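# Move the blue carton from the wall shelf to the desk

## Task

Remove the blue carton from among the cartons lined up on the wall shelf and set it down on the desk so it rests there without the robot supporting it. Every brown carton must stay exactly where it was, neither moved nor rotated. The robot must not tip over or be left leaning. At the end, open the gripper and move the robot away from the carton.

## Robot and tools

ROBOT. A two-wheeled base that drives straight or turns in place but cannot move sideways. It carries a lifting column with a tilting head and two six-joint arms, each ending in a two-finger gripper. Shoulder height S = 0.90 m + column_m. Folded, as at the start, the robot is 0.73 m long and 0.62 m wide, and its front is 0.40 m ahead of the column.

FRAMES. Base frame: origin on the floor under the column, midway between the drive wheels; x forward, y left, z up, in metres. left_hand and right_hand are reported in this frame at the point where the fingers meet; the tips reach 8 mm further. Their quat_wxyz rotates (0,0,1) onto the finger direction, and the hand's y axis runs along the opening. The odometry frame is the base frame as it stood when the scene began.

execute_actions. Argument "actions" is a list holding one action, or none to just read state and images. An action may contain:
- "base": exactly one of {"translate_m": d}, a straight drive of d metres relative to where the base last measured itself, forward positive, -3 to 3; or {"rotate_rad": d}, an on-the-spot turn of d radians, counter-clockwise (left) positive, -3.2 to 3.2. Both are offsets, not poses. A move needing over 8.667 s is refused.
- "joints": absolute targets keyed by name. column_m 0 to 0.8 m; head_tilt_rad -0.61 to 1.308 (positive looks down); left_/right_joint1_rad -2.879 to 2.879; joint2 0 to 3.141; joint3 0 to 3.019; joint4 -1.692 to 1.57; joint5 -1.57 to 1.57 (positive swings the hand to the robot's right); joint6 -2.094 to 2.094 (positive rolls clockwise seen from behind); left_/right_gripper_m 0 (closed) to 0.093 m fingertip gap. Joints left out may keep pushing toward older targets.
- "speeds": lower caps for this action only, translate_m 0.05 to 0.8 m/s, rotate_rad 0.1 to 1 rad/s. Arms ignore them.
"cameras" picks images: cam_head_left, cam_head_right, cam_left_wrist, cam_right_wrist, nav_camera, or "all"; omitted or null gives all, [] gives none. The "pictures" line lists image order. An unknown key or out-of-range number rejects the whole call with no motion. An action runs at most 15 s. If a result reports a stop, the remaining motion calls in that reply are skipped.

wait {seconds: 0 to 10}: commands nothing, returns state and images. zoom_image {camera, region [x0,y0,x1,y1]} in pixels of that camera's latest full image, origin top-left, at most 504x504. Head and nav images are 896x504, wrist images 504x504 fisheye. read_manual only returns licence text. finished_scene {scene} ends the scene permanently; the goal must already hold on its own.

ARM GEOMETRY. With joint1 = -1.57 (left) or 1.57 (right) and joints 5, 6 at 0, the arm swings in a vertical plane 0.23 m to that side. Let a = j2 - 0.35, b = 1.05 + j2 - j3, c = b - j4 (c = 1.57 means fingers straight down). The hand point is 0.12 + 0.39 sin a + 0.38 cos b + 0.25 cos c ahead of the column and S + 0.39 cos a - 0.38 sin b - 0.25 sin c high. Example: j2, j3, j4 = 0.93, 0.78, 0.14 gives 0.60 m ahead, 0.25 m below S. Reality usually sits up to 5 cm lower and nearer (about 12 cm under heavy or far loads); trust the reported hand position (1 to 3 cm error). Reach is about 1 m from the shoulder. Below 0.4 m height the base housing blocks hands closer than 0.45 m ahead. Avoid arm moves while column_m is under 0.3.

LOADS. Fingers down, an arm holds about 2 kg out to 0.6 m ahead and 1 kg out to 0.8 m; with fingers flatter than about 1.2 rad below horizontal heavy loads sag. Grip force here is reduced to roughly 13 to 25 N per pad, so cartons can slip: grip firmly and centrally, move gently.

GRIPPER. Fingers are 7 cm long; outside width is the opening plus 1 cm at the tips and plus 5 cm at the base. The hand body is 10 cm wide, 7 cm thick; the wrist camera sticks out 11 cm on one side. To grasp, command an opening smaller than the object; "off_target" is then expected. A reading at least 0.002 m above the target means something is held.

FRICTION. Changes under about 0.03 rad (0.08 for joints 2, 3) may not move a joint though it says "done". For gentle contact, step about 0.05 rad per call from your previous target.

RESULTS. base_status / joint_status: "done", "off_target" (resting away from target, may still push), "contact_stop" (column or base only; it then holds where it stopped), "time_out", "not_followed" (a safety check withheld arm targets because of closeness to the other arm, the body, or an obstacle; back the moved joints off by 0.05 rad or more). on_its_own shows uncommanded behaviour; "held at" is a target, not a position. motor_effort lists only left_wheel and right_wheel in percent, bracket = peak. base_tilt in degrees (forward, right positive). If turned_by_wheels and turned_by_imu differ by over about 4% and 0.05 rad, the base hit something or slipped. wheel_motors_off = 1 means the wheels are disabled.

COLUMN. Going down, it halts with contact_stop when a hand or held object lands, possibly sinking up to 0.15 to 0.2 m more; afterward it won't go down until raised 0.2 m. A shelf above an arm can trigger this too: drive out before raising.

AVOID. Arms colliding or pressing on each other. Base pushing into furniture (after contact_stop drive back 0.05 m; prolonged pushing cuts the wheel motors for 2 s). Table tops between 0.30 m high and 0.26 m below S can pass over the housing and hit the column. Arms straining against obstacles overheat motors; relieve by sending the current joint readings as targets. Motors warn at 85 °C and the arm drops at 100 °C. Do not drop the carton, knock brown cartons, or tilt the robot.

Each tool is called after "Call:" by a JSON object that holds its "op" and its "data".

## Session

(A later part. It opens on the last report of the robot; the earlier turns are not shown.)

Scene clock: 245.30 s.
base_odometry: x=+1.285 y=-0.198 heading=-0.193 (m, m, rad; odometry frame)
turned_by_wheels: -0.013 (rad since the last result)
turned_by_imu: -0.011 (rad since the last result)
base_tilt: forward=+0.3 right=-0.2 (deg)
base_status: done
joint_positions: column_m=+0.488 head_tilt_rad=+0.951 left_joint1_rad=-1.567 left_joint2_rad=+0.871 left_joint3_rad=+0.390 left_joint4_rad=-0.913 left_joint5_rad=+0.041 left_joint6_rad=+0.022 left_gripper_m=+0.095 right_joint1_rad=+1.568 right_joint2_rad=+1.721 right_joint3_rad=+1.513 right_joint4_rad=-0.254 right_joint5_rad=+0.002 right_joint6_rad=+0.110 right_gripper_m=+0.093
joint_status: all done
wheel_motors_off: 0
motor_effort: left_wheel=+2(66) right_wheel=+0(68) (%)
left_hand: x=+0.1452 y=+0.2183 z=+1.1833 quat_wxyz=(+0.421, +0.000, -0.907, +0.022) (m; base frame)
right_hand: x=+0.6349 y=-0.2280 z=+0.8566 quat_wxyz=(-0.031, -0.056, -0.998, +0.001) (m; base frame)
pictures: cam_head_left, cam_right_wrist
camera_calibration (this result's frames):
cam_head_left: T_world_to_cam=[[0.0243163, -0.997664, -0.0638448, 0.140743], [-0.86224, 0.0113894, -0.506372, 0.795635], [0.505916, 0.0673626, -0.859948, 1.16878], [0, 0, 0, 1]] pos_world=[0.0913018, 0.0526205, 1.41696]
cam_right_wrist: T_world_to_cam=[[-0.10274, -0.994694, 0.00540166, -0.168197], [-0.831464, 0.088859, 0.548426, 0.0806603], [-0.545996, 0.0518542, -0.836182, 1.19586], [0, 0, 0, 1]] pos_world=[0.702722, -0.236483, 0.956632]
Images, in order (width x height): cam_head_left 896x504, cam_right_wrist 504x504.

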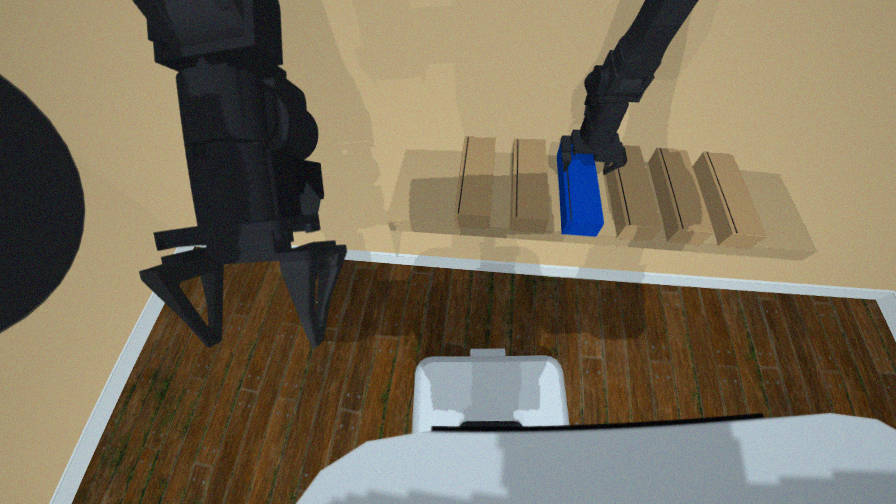

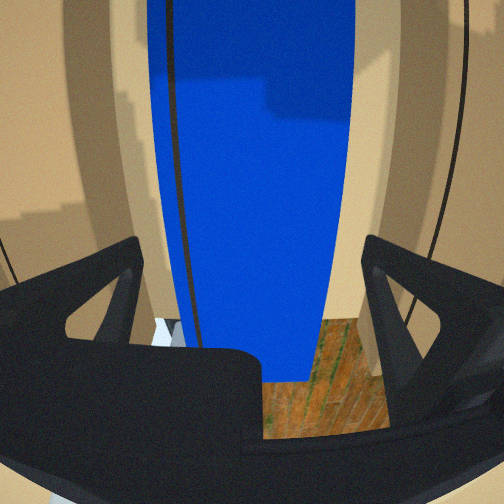

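Call:
{"op": "zoom_image", "data": {"camera": "cam_right_wrist", "region": [126, 0, 378, 200]}}

Call:
{"op": "zoom_image", "data": {"camera": "cam_right_wrist", "region": [126, 190, 378, 400]}}

Region (126, 0, 378, 200) of cam_right_wrist's 504x504 image, scaled by 2.000, with more detail than that image has; it fills the top 400 rows of this view, and the rest is white.

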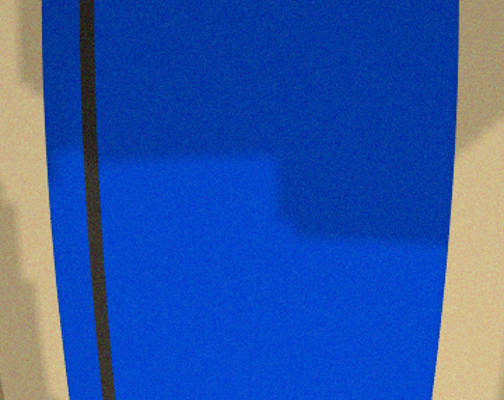

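Region (126, 190, 378, 400) of cam_right_wrist's 504x504 image, scaled by 2.000, with more detail than that image has.

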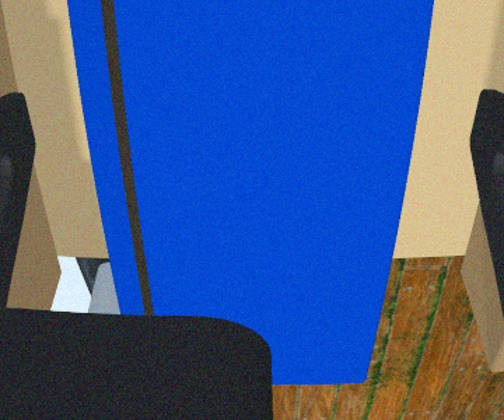

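Call:
{"op": "execute_actions", "data": {"actions": [{"joints": {"column_m": 0.434}}], "cameras": ["cam_head_left", "cam_right_wrist"]}}

Scene clock: 254.23 s.
base_odometry: x=+1.285 y=-0.198 heading=-0.193 (m, m, rad; odometry frame)
turned_by_wheels: +0.000 (rad since the last result)
turned_by_imu: +0.002 (rad since the last result)
base_tilt: forward=+0.3 right=-0.2 (deg)
base_status: not commanded
joint_positions: column_m=+0.434 head_tilt_rad=+0.951 left_joint1_rad=-1.567 left_joint2_rad=+0.871 left_joint3_rad=+0.390 left_joint4_rad=-0.913 left_joint5_rad=+0.041 left_joint6_rad=+0.022 left_gripper_m=+0.095 right_joint1_rad=+1.568 right_joint2_rad=+1.721 right_joint3_rad=+1.513 right_joint4_rad=-0.254 right_joint5_rad=+0.002 right_joint6_rad=+0.110 right_gripper_m=+0.093
joint_status: all done
wheel_motors_off: 0
motor_effort: left_wheel=+4(5) right_wheel=-1(1) (%)
left_hand: x=+0.1452 y=+0.2183 z=+1.1294 quat_wxyz=(+0.421, +0.000, -0.907, +0.022) (m; base frame)
right_hand: x=+0.6349 y=-0.2280 z=+0.8026 quat_wxyz=(-0.031, -0.056, -0.998, +0.001) (m; base frame)
pictures: cam_head_left, cam_right_wrist
camera_calibration (this result's frames):
cam_head_left: T_world_to_cam=[[0.0243163, -0.997664, -0.0638448, 0.137296], [-0.86224, 0.0113894, -0.506372, 0.768296], [0.505916, 0.0673626, -0.859948, 1.12235], [0, 0, 0, 1]] pos_world=[0.0913018, 0.0526205, 1.36297]
cam_right_wrist: T_world_to_cam=[[-0.10274, -0.994694, 0.00540166, -0.167906], [-0.831464, 0.088859, 0.548426, 0.11027], [-0.545996, 0.0518542, -0.836182, 1.15072], [0, 0, 0, 1]] pos_world=[0.702722, -0.236483, 0.902641]
Images, in order (width x height): cam_head_left 896x504, cam_right_wrist 504x504.

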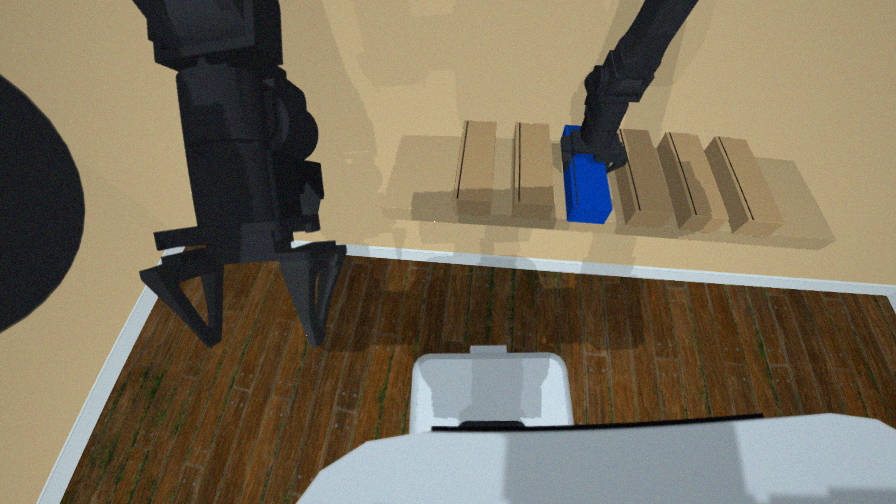

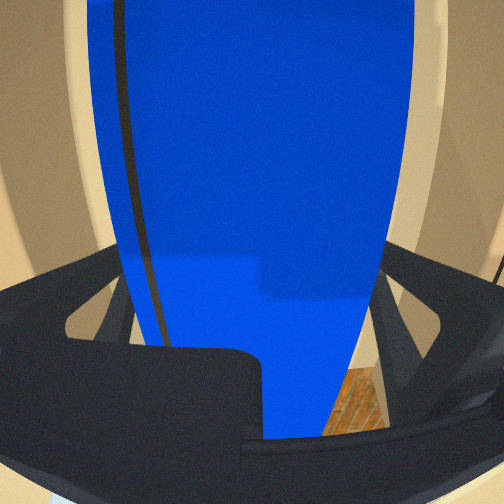

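Call:
{"op": "execute_actions", "data": {"actions": [{"joints": {"right_gripper_m": 0.0}}], "cameras": ["cam_right_wrist"]}}

Scene clock: 256.73 s.
base_odometry: x=+1.285 y=-0.198 heading=-0.193 (m, m, rad; odometry frame)
turned_by_wheels: +0.000 (rad since the last result)
turned_by_imu: +0.001 (rad since the last result)
base_tilt: forward=+0.3 right=-0.2 (deg)
base_status: not commanded
joint_positions: column_m=+0.434 head_tilt_rad=+0.951 left_joint1_rad=-1.567 left_joint2_rad=+0.871 left_joint3_rad=+0.390 left_joint4_rad=-0.913 left_joint5_rad=+0.041 left_joint6_rad=+0.022 left_gripper_m=+0.095 right_joint1_rad=+1.568 right_joint2_rad=+1.721 right_joint3_rad=+1.513 right_joint4_rad=-0.254 right_joint5_rad=+0.002 right_joint6_rad=+0.110 right_gripper_m=+0.085
joint_status: right_gripper_m off_target (ended at +0.085, target +0.000)
wheel_motors_off: 0
motor_effort: left_wheel=+4(5) right_wheel=-1(1) (%)
left_hand: x=+0.1452 y=+0.2183 z=+1.1294 quat_wxyz=(+0.421, +0.000, -0.907, +0.022) (m; base frame)
right_hand: x=+0.6349 y=-0.2280 z=+0.8026 quat_wxyz=(-0.031, -0.056, -0.998, +0.000) (m; base frame)
pictures: cam_right_wrist
camera_calibration (this result's frames):
cam_right_wrist: T_world_to_cam=[[-0.102717, -0.994698, 0.00502288, -0.167552], [-0.831467, 0.0886306, 0.548459, 0.110187], [-0.545997, 0.0521598, -0.836162, 1.15077], [0, 0, 0, 1]] pos_world=[0.702722, -0.236454, 0.902638]
Images, in order (width x height): cam_right_wrist 504x504.

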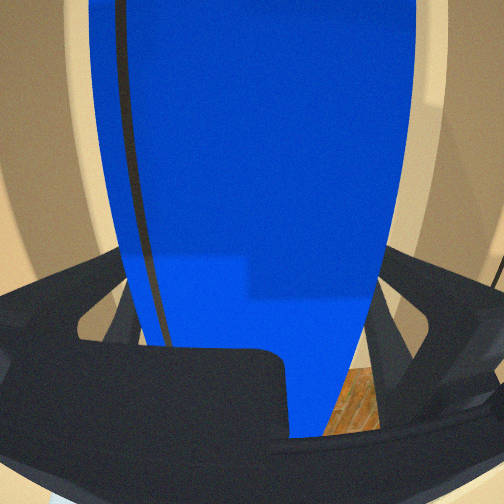

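Call:
{"op": "execute_actions", "data": {"actions": [{"joints": {"column_m": 0.517}}], "cameras": ["cam_head_left", "cam_head_right", "cam_right_wrist"]}}

Scene clock: 297.30 s.
base_odometry: x=+1.285 y=-0.198 heading=-0.193 (m, m, rad; odometry frame)
turned_by_wheels: +0.000 (rad since the last result)
turned_by_imu: +0.002 (rad since the last result)
base_tilt: forward=+0.2 right=-0.2 (deg)
base_status: not commanded
joint_positions: column_m=+0.517 head_tilt_rad=+0.951 left_joint1_rad=-1.567 left_joint2_rad=+0.871 left_joint3_rad=+0.390 left_joint4_rad=-0.913 left_joint5_rad=+0.041 left_joint6_rad=+0.022 left_gripper_m=+0.095 right_joint1_rad=+1.568 right_joint2_rad=+1.721 right_joint3_rad=+1.513 right_joint4_rad=-0.254 right_joint5_rad=+0.002 right_joint6_rad=+0.110 right_gripper_m=+0.085
joint_status: all done
wheel_motors_off: 0
motor_effort: left_wheel=+5(5) right_wheel=-2(1) (%)
left_hand: x=+0.1452 y=+0.2183 z=+1.2122 quat_wxyz=(+0.421, +0.000, -0.907, +0.022) (m; base frame)
right_hand: x=+0.6349 y=-0.2280 z=+0.8855 quat_wxyz=(-0.031, -0.056, -0.998, +0.000) (m; base frame)
pictures: cam_head_left, cam_head_right, cam_right_wrist
camera_calibration (this result's frames):
cam_head_left: T_world_to_cam=[[0.0243163, -0.997664, -0.0638448, 0.142587], [-0.86224, 0.0113894, -0.506372, 0.810259], [0.505916, 0.0673626, -0.859948, 1.19361], [0, 0, 0, 1]] pos_world=[0.0913018, 0.0526205, 1.44584]
cam_head_right: T_world_to_cam=[[0.0116803, -0.997037, -0.0760354, 0.0665072], [-0.874614, 0.0266709, -0.484086, 0.780139], [0.484679, 0.0721559, -0.871711, 1.21804], [0, 0, 0, 1]] pos_world=[0.0911832, -0.0423861, 1.44449]
cam_right_wrist: T_world_to_cam=[[-0.102717, -0.994698, 0.00502288, -0.167968], [-0.831467, 0.0886306, 0.548459, 0.0647362], [-0.545997, 0.0521598, -0.836162, 1.22006], [0, 0, 0, 1]] pos_world=[0.702722, -0.236454, 0.985508]
Images, in order (width x height): cam_head_left 896x504, cam_head_right 896x504, cam_right_wrist 504x504.

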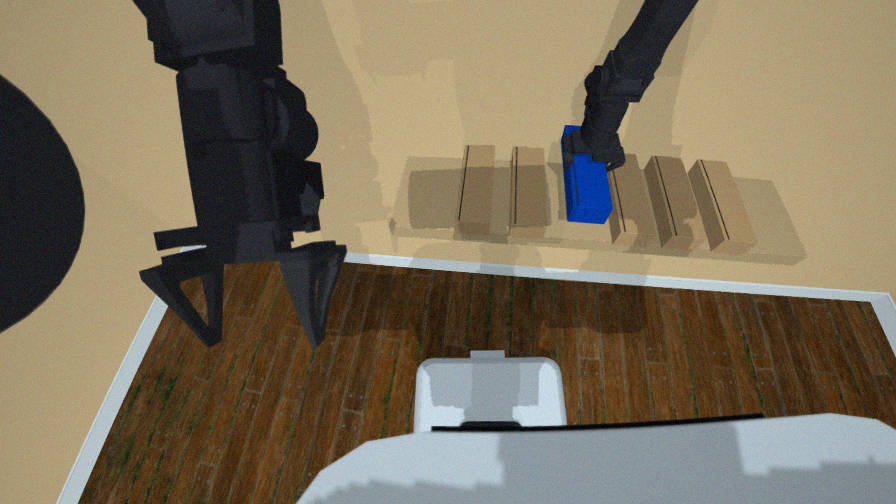

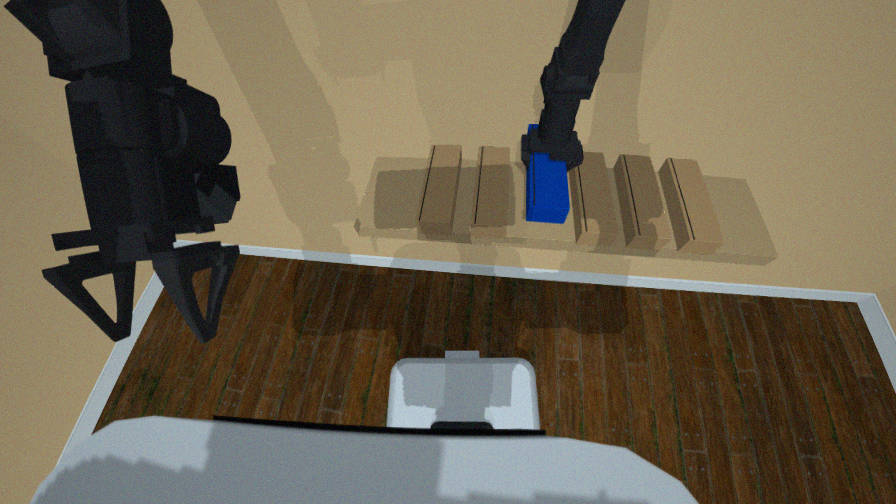

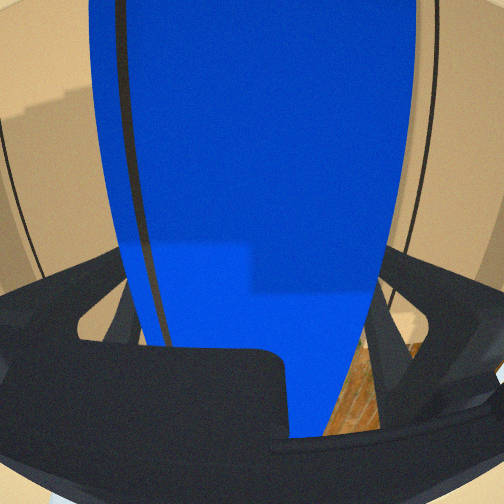

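Call:
{"op": "execute_actions", "data": {"actions": [{"base": {"rotate_rad": -3.2}, "joints": {"column_m": 0.545, "head_tilt_rad": 0.55}}]}}

Scene clock: 307.00 s.
base_odometry: x=+1.285 y=-0.198 heading=+2.892 (m, m, rad; odometry frame)
turned_by_wheels: -3.198 (rad since the last result)
turned_by_imu: -3.217 (rad since the last result)
base_tilt: forward=+0.1 right=-0.3 (deg)
base_status: done
joint_positions: column_m=+0.545 head_tilt_rad=+0.568 left_joint1_rad=-1.567 left_joint2_rad=+0.871 left_joint3_rad=+0.390 left_joint4_rad=-0.913 left_joint5_rad=+0.041 left_joint6_rad=+0.022 left_gripper_m=+0.095 right_joint1_rad=+1.565 right_joint2_rad=+1.721 right_joint3_rad=+1.513 right_joint4_rad=-0.254 right_joint5_rad=+0.002 right_joint6_rad=+0.110 right_gripper_m=+0.085
joint_status: all done
wheel_motors_off: 0
motor_effort: left_wheel=+11(62) right_wheel=-8(72) (%)
left_hand: x=+0.1450 y=+0.2183 z=+1.2403 quat_wxyz=(+0.421, +0.001, -0.907, +0.022) (m; base frame)
right_hand: x=+0.6349 y=-0.2302 z=+0.9135 quat_wxyz=(-0.031, -0.056, -0.998, +0.002) (m; base frame)
pictures: cam_head_left, cam_head_right, cam_left_wrist, cam_right_wrist, nav_camera
camera_calibration (this result's frames):
cam_head_left: T_world_to_cam=[[0.0464303, -0.997664, -0.0501166, 0.122252], [-0.610272, 0.0113894, -0.79211, 1.24928], [0.79083, 0.0673626, -0.608317, 0.81822], [0, 0, 0, 1]] pos_world=[0.109649, 0.0526205, 1.49343]
cam_head_right: T_world_to_cam=[[0.0392708, -0.997037, -0.0661484, 0.0521203], [-0.630083, 0.0266709, -0.776069, 1.22847], [0.775534, 0.0721559, -0.627169, 0.853535], [0, 0, 0, 1]] pos_world=[0.110044, -0.0423861, 1.49213]
cam_left_wrist: T_world_to_cam=[[0.0108264, -0.998861, 0.0464728, 0.158439], [-0.0912102, 0.0452953, 0.994801, -1.22486], [-0.995773, -0.0150089, -0.0906159, 0.384237], [0, 0, 0, 1]] pos_world=[0.269178, 0.219506, 1.24594]
cam_right_wrist: T_world_to_cam=[[-0.104235, -0.994523, 0.00765158, -0.171752], [-0.831329, 0.0913485, 0.548221, 0.0503257], [-0.545918, 0.0507827, -0.836298, 1.24335], [0, 0, 0, 1]] pos_world=[0.702703, -0.23855, 1.01354]
Images, in order (width x height): cam_head_left 896x504, cam_head_right 896x504, cam_left_wrist 504x504, cam_right_wrist 504x504, nav_camera 896x504.

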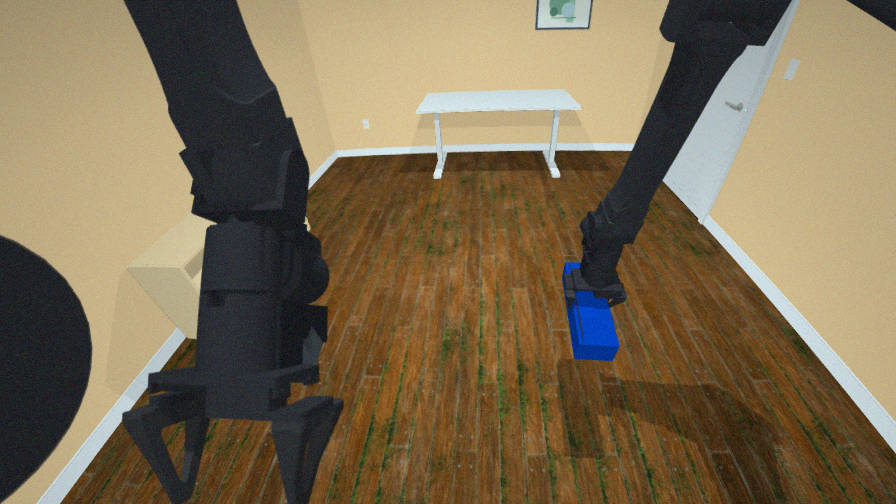

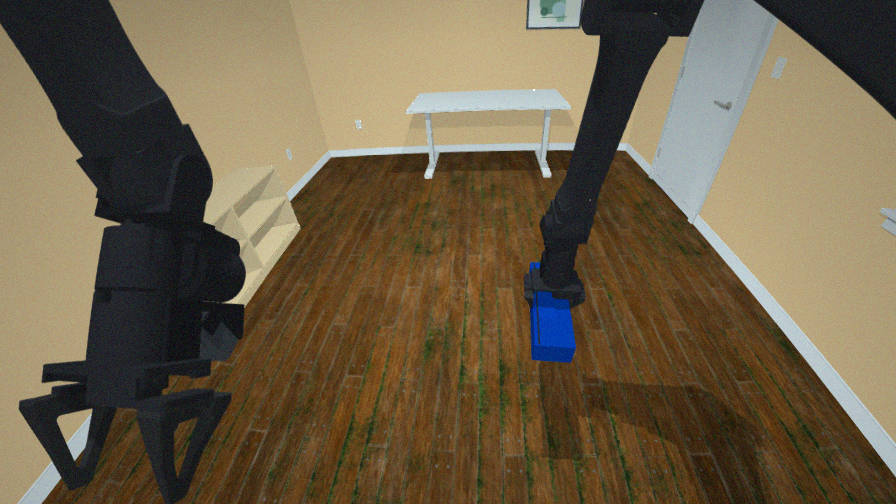

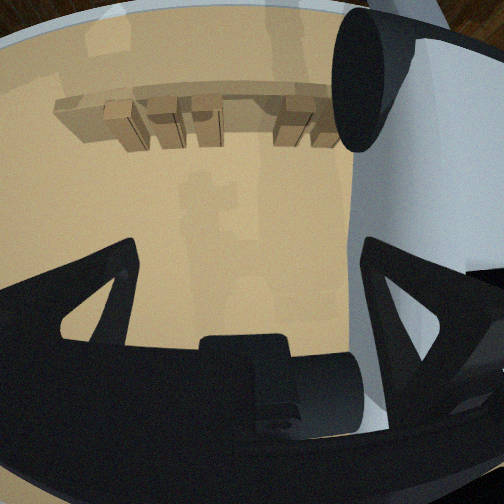

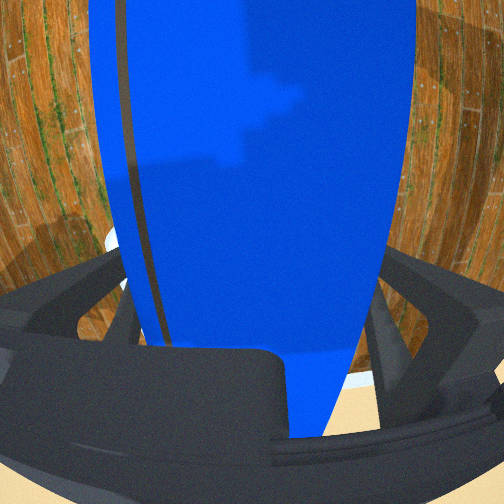

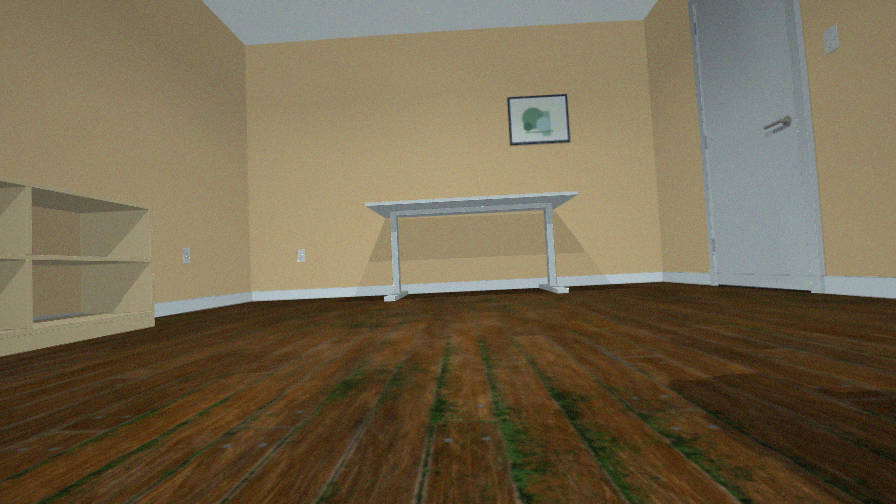

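Call:
{"op": "zoom_image", "data": {"camera": "cam_head_left", "region": [400, 75, 600, 195]}}

Call:
{"op": "zoom_image", "data": {"camera": "nav_camera", "region": [350, 175, 602, 315]}}

Call:
{"op": "zoom_image", "data": {"camera": "cam_left_wrist", "region": [40, 60, 360, 180]}}

Region (400, 75, 600, 195) of cam_head_left's 896x504 image, scaled by 2.520, with more detail than that image has; it fills the top 302 rows of this view, and the rest is white.

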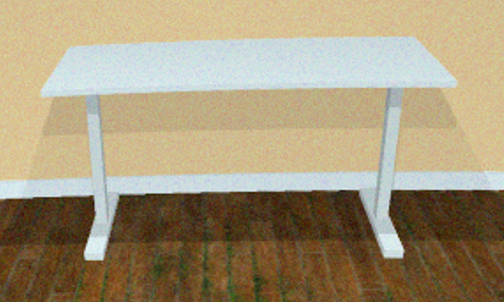

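Region (350, 175, 602, 315) of nav_camera's 896x504 image, scaled by 2.000, with more detail than that image has.

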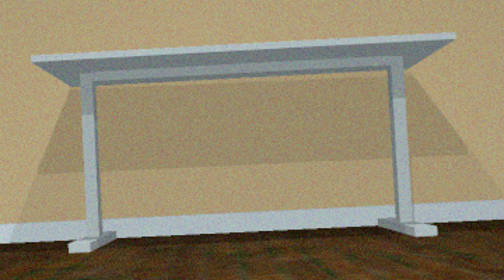

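Region (40, 60, 360, 180) of cam_left_wrist's 504x504 image, scaled by 1.575, with more detail than that image has; it fills the top 189 rows of this view, and the rest is white.

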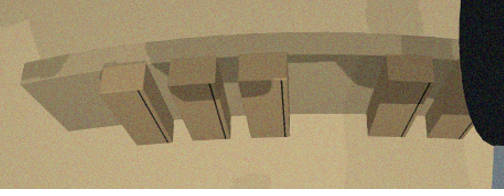

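Call:
{"op": "zoom_image", "data": {"camera": "cam_head_left", "region": [545, 250, 645, 370]}}

Call:
{"op": "zoom_image", "data": {"camera": "cam_head_left", "region": [410, 100, 480, 190]}}

Call:
{"op": "zoom_image", "data": {"camera": "cam_head_left", "region": [520, 85, 590, 185]}}

Region (545, 250, 645, 370) of cam_head_left's 896x504 image, scaled by 4.200, with more detail than that image has.

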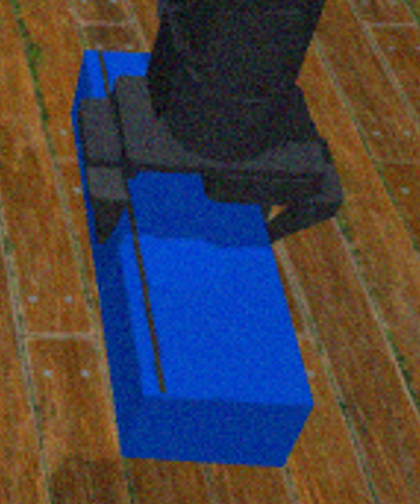

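Region (410, 100, 480, 190) of cam_head_left's 896x504 image, scaled by 5.600, with more detail than that image has.

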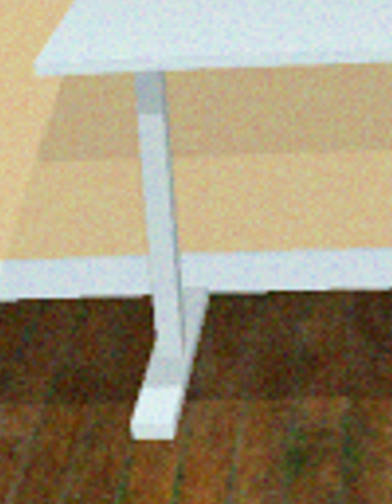

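Region (520, 85, 590, 185) of cam_head_left's 896x504 image, scaled by 5.040, with more detail than that image has; it fills the left 353 columns of this view, and the rest is white.

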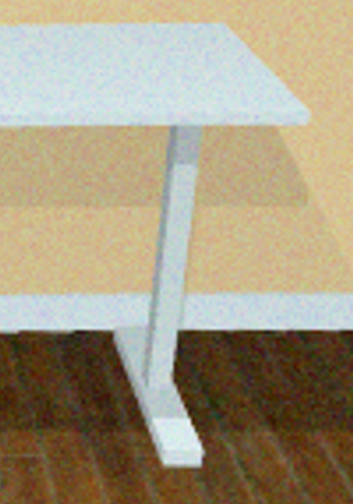

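Call:
{"op": "execute_actions", "data": {"actions": [{"base": {"translate_m": 2.85}, "joints": {"column_m": 0.44, "head_tilt_rad": 0.9}}]}}

Scene clock: 401.17 s.
base_odometry: x=-1.477 y=+0.506 heading=+2.891 (m, m, rad; odometry frame)
turned_by_wheels: -0.001 (rad since the last result)
turned_by_imu: -0.002 (rad since the last result)
base_tilt: forward=+0.2 right=-0.2 (deg)
base_status: done
joint_positions: column_m=+0.440 head_tilt_rad=+0.901 left_joint1_rad=-1.567 left_joint2_rad=+0.870 left_joint3_rad=+0.389 left_joint4_rad=-0.913 left_joint5_rad=+0.041 left_joint6_rad=+0.022 left_gripper_m=+0.095 right_joint1_rad=+1.565 right_joint2_rad=+1.721 right_joint3_rad=+1.513 right_joint4_rad=-0.255 right_joint5_rad=+0.002 right_joint6_rad=+0.110 right_gripper_m=+0.085
joint_status: all done
wheel_motors_off: 0
motor_effort: left_wheel=-1(75) right_wheel=+0(69) (%)
left_hand: x=+0.1449 y=+0.2183 z=+1.1355 quat_wxyz=(+0.421, +0.001, -0.907, +0.022) (m; base frame)
right_hand: x=+0.6346 y=-0.2302 z=+0.8086 quat_wxyz=(-0.030, -0.056, -0.998, +0.002) (m; base frame)
pictures: cam_head_left, cam_head_right, cam_left_wrist, cam_right_wrist, nav_camera
camera_calibration (this result's frames):
cam_head_left: T_world_to_cam=[[0.0274406, -0.997664, -0.0625656, 0.135699], [-0.836172, 0.0113894, -0.548349, 0.829889], [0.54778, 0.0673626, -0.833906, 1.08827], [0, 0, 0, 1]] pos_world=[0.0940707, 0.0526205, 1.37108]
cam_head_right: T_world_to_cam=[[0.0154223, -0.997037, -0.0753656, 0.0595195], [-0.849632, 0.0266709, -0.526701, 0.802447], [0.527151, 0.0721559, -0.846703, 1.11325], [0, 0, 0, 1]] pos_world=[0.0940188, -0.0423861, 1.36972]
cam_left_wrist: T_world_to_cam=[[0.0108264, -0.998861, 0.0464728, 0.16331], [-0.0912102, 0.0452953, 0.994801, -1.12061], [-0.995773, -0.0150089, -0.0906159, 0.374614], [0, 0, 0, 1]] pos_world=[0.269051, 0.219505, 1.14115]
cam_right_wrist: T_world_to_cam=[[-0.104232, -0.994523, 0.00776742, -0.171074], [-0.830701, 0.0913516, 0.549173, 0.106428], [-0.546874, 0.0507889, -0.835673, 1.15558], [0, 0, 0, 1]] pos_world=[0.702537, -0.23855, 0.90857]
Images, in order (width x height): cam_head_left 896x504, cam_head_right 896x504, cam_left_wrist 504x504, cam_right_wrist 504x504, nav_camera 896x504.

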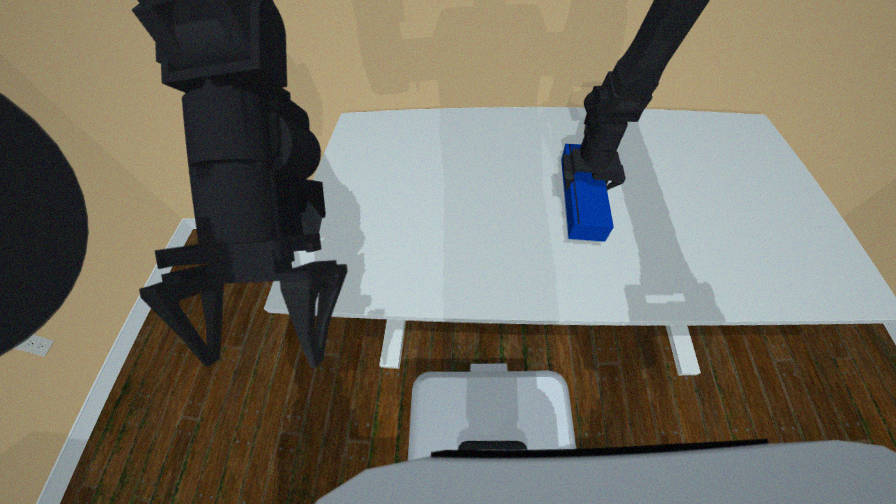

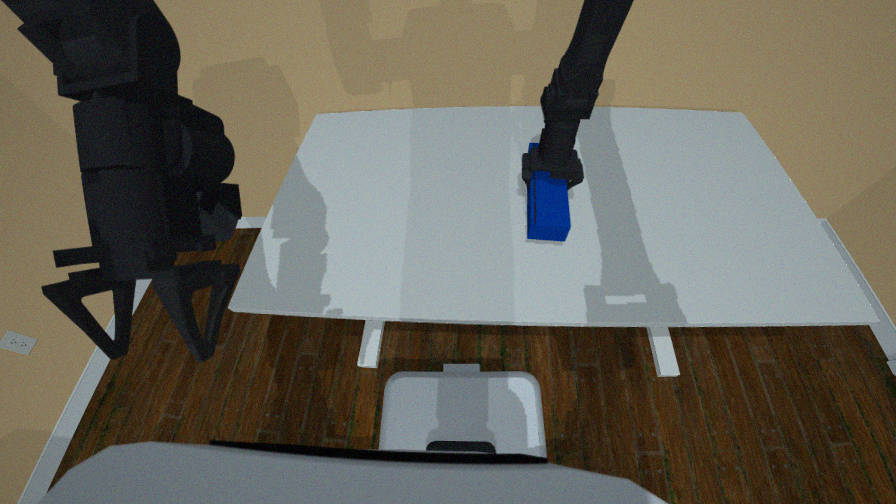

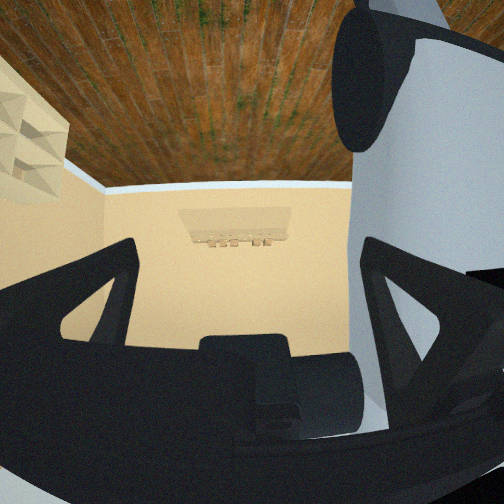

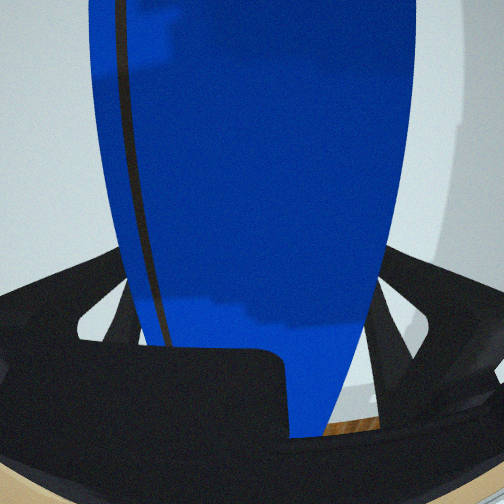

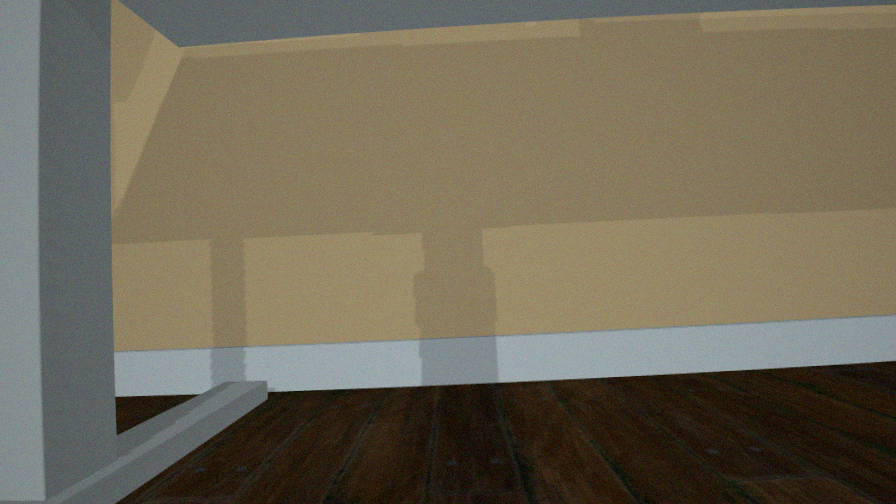

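Call:
{"op": "zoom_image", "data": {"camera": "cam_right_wrist", "region": [310, 370, 400, 450]}}

Call:
{"op": "zoom_image", "data": {"camera": "cam_head_left", "region": [550, 200, 740, 340]}}

Call:
{"op": "zoom_image", "data": {"camera": "cam_head_right", "region": [510, 200, 700, 340]}}

Region (310, 370, 400, 450) of cam_right_wrist's 504x504 image, scaled by 5.600, with more detail than that image has.

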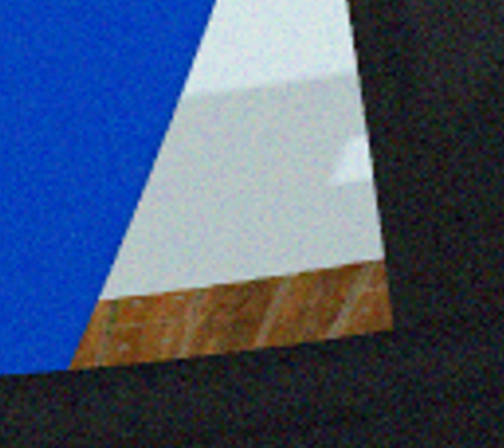

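Region (550, 200, 740, 340) of cam_head_left's 896x504 image, scaled by 2.653, with more detail than that image has; it fills the top 371 rows of this view, and the rest is white.

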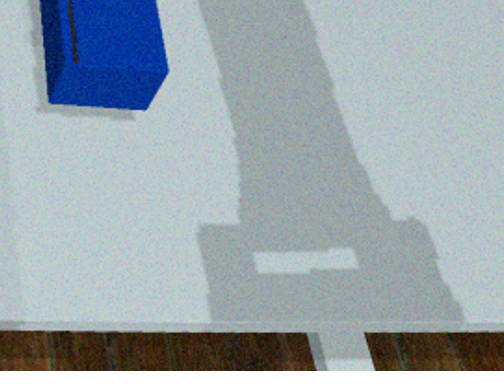

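Region (510, 200, 700, 340) of cam_head_right's 896x504 image, scaled by 2.653, with more detail than that image has; it fills the top 371 rows of this view, and the rest is white.

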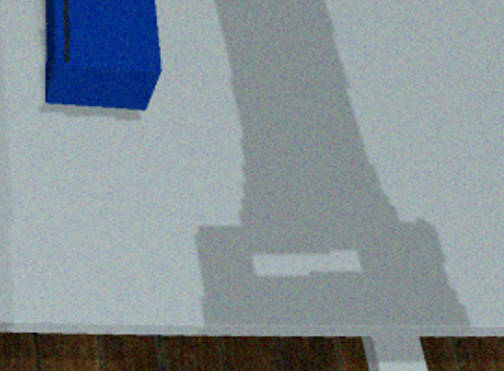

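Call:
{"op": "execute_actions", "data": {"actions": [{"joints": {"column_m": 0.401}}], "cameras": ["cam_head_left", "cam_head_right", "cam_right_wrist"]}}

Scene clock: 471.43 s.
base_odometry: x=-1.477 y=+0.506 heading=+2.891 (m, m, rad; odometry frame)
turned_by_wheels: +0.000 (rad since the last result)
turned_by_imu: +0.002 (rad since the last result)
base_tilt: forward=+0.2 right=-0.2 (deg)
base_status: not commanded
joint_positions: column_m=+0.401 head_tilt_rad=+0.901 left_joint1_rad=-1.567 left_joint2_rad=+0.870 left_joint3_rad=+0.389 left_joint4_rad=-0.913 left_joint5_rad=+0.041 left_joint6_rad=+0.022 left_gripper_m=+0.095 right_joint1_rad=+1.565 right_joint2_rad=+1.721 right_joint3_rad=+1.513 right_joint4_rad=-0.255 right_joint5_rad=+0.002 right_joint6_rad=+0.110 right_gripper_m=+0.085
joint_status: all done
wheel_motors_off: 0
motor_effort: left_wheel=-2(2) right_wheel=+2(2) (%)
left_hand: x=+0.1449 y=+0.2183 z=+1.0965 quat_wxyz=(+0.421, +0.001, -0.907, +0.022) (m; base frame)
right_hand: x=+0.6346 y=-0.2302 z=+0.7696 quat_wxyz=(-0.030, -0.056, -0.998, +0.002) (m; base frame)
pictures: cam_head_left, cam_head_right, cam_right_wrist
camera_calibration (this result's frames):
cam_head_left: T_world_to_cam=[[0.0274406, -0.997664, -0.0625656, 0.13326], [-0.836172, 0.0113894, -0.548349, 0.808513], [0.54778, 0.0673626, -0.833906, 1.05577], [0, 0, 0, 1]] pos_world=[0.0940707, 0.0526205, 1.33209]
cam_head_right: T_world_to_cam=[[0.0154223, -0.997037, -0.0753656, 0.0565816], [-0.849632, 0.0266709, -0.526701, 0.781915], [0.527151, 0.0721559, -0.846703, 1.08024], [0, 0, 0, 1]] pos_world=[0.0940188, -0.0423861, 1.33074]
cam_right_wrist: T_world_to_cam=[[-0.104232, -0.994523, 0.00776742, -0.170771], [-0.830701, 0.0913516, 0.549173, 0.127836], [-0.546874, 0.0507889, -0.835673, 1.12301], [0, 0, 0, 1]] pos_world=[0.702537, -0.23855, 0.869588]
Images, in order (width x height): cam_head_left 896x504, cam_head_right 896x504, cam_right_wrist 504x504.

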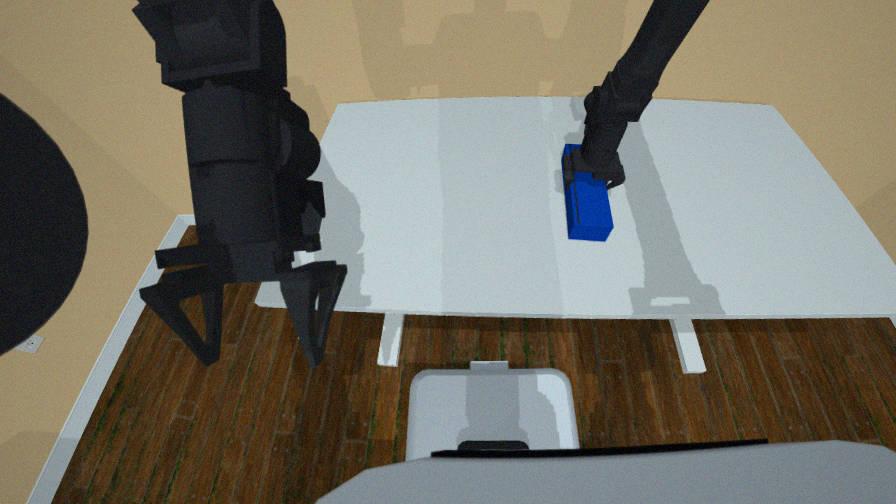

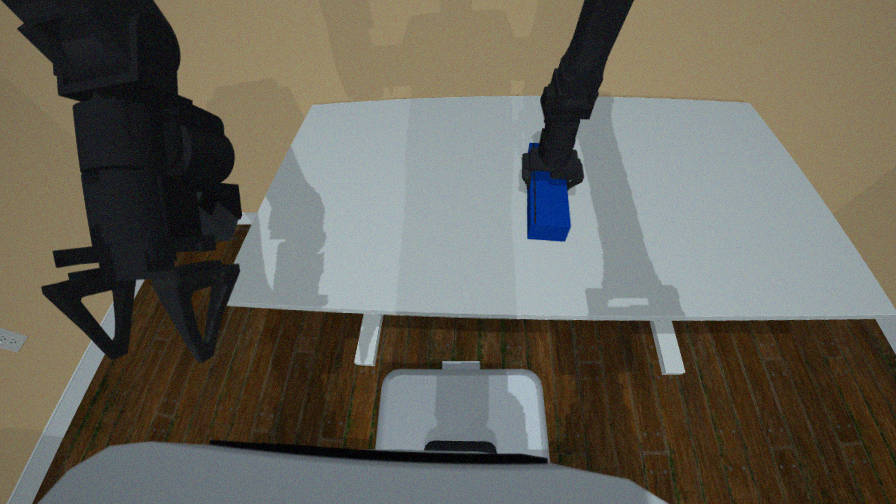

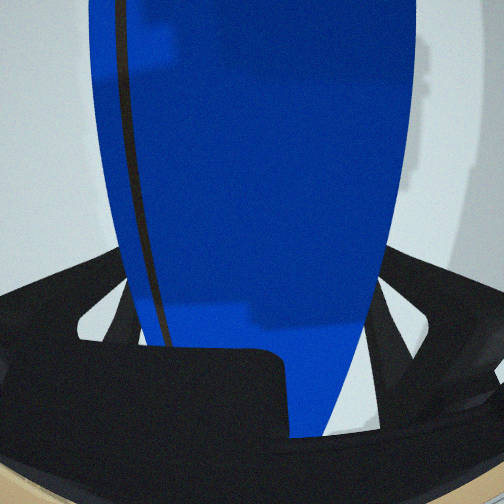

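Call:
{"op": "zoom_image", "data": {"camera": "cam_head_left", "region": [550, 200, 630, 260]}}

Call:
{"op": "zoom_image", "data": {"camera": "cam_head_right", "region": [510, 200, 590, 260]}}

Region (550, 200, 630, 260) of cam_head_left's 896x504 image, scaled by 6.300, with more detail than that image has; it fills the top 378 rows of this view, and the rest is white.

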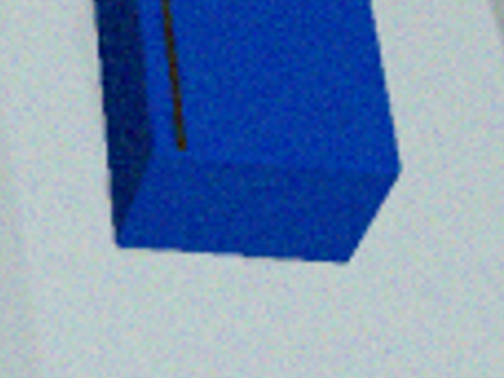

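Region (510, 200, 590, 260) of cam_head_right's 896x504 image, scaled by 6.300, with more detail than that image has; it fills the top 378 rows of this view, and the rest is white.

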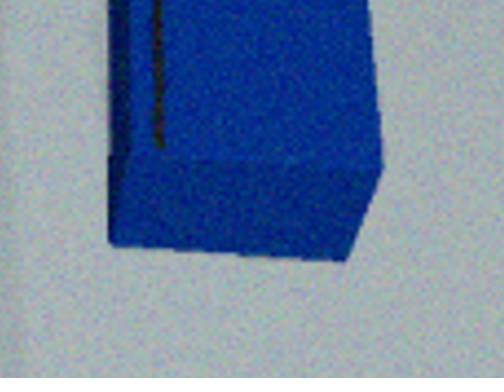

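Call:
{"op": "zoom_image", "data": {"camera": "cam_head_left", "region": [595, 215, 675, 305]}}

Call:
{"op": "zoom_image", "data": {"camera": "cam_head_right", "region": [555, 215, 635, 305]}}

Region (595, 215, 675, 305) of cam_head_left's 896x504 image, scaled by 5.600, with more detail than that image has.

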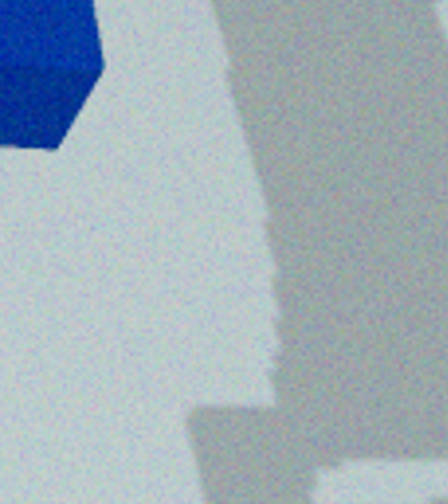

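Region (555, 215, 635, 305) of cam_head_right's 896x504 image, scaled by 5.600, with more detail than that image has.

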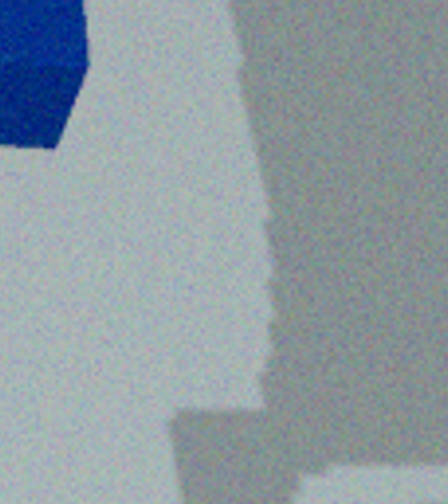

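Call:
{"op": "execute_actions", "data": {"actions": [{"joints": {"column_m": 0.393}}], "cameras": ["cam_head_left", "cam_right_wrist"]}}

Scene clock: 509.13 s.
base_odometry: x=-1.477 y=+0.506 heading=+2.891 (m, m, rad; odometry frame)
turned_by_wheels: +0.000 (rad since the last result)
turned_by_imu: +0.002 (rad since the last result)
base_tilt: forward=+0.2 right=-0.1 (deg)
base_status: not commanded
joint_positions: column_m=+0.393 head_tilt_rad=+0.901 left_joint1_rad=-1.567 left_joint2_rad=+0.870 left_joint3_rad=+0.389 left_joint4_rad=-0.913 left_joint5_rad=+0.041 left_joint6_rad=+0.022 left_gripper_m=+0.095 right_joint1_rad=+1.565 right_joint2_rad=+1.714 right_joint3_rad=+1.513 right_joint4_rad=-0.261 right_joint5_rad=+0.001 right_joint6_rad=+0.110 right_gripper_m=+0.085
joint_status: all done
wheel_motors_off: 0
motor_effort: left_wheel=-3(3) right_wheel=+3(3) (%)
left_hand: x=+0.1449 y=+0.2183 z=+1.0885 quat_wxyz=(+0.421, +0.001, -0.907, +0.022) (m; base frame)
right_hand: x=+0.6368 y=-0.2301 z=+0.7652 quat_wxyz=(-0.031, -0.056, -0.998, +0.002) (m; base frame)
pictures: cam_head_left, cam_right_wrist
camera_calibration (this result's frames):
cam_head_left: T_world_to_cam=[[0.0274406, -0.997664, -0.0625656, 0.132758], [-0.836172, 0.0113894, -0.548349, 0.80412], [0.547781, 0.0673626, -0.833906, 1.04909], [0, 0, 0, 1]] pos_world=[0.0940707, 0.0526205, 1.32408]
cam_right_wrist: T_world_to_cam=[[-0.104211, -0.994528, 0.00731141, -0.170089], [-0.831123, 0.0911212, 0.548573, 0.132799], [-0.546237, 0.0510904, -0.836071, 1.12053], [0, 0, 0, 1]] pos_world=[0.704725, -0.238508, 0.865239]
Images, in order (width x height): cam_head_left 896x504, cam_right_wrist 504x504.

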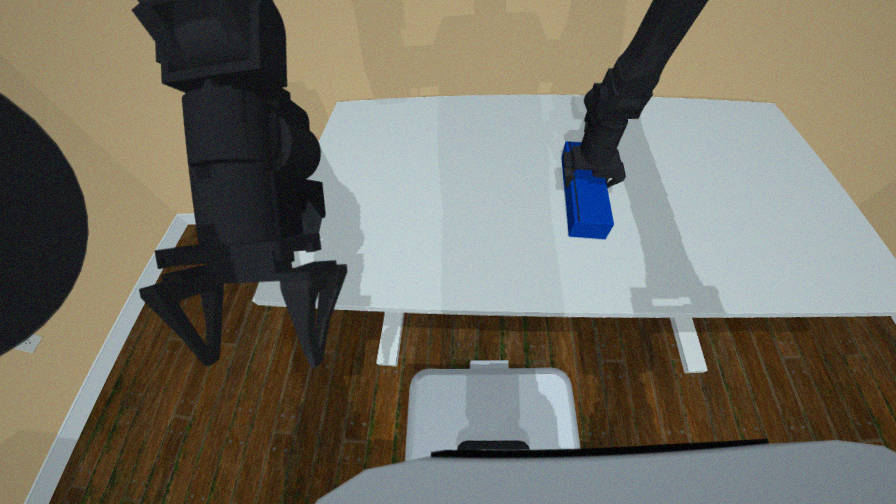

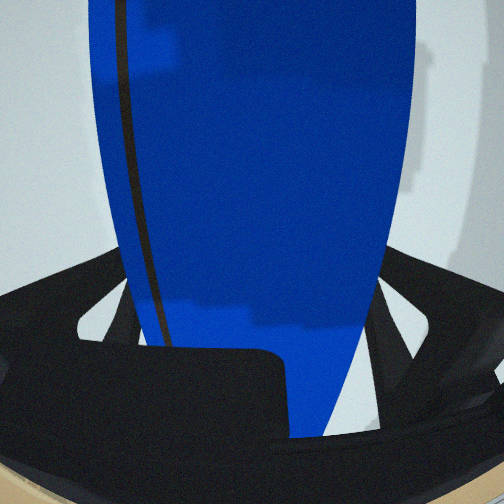

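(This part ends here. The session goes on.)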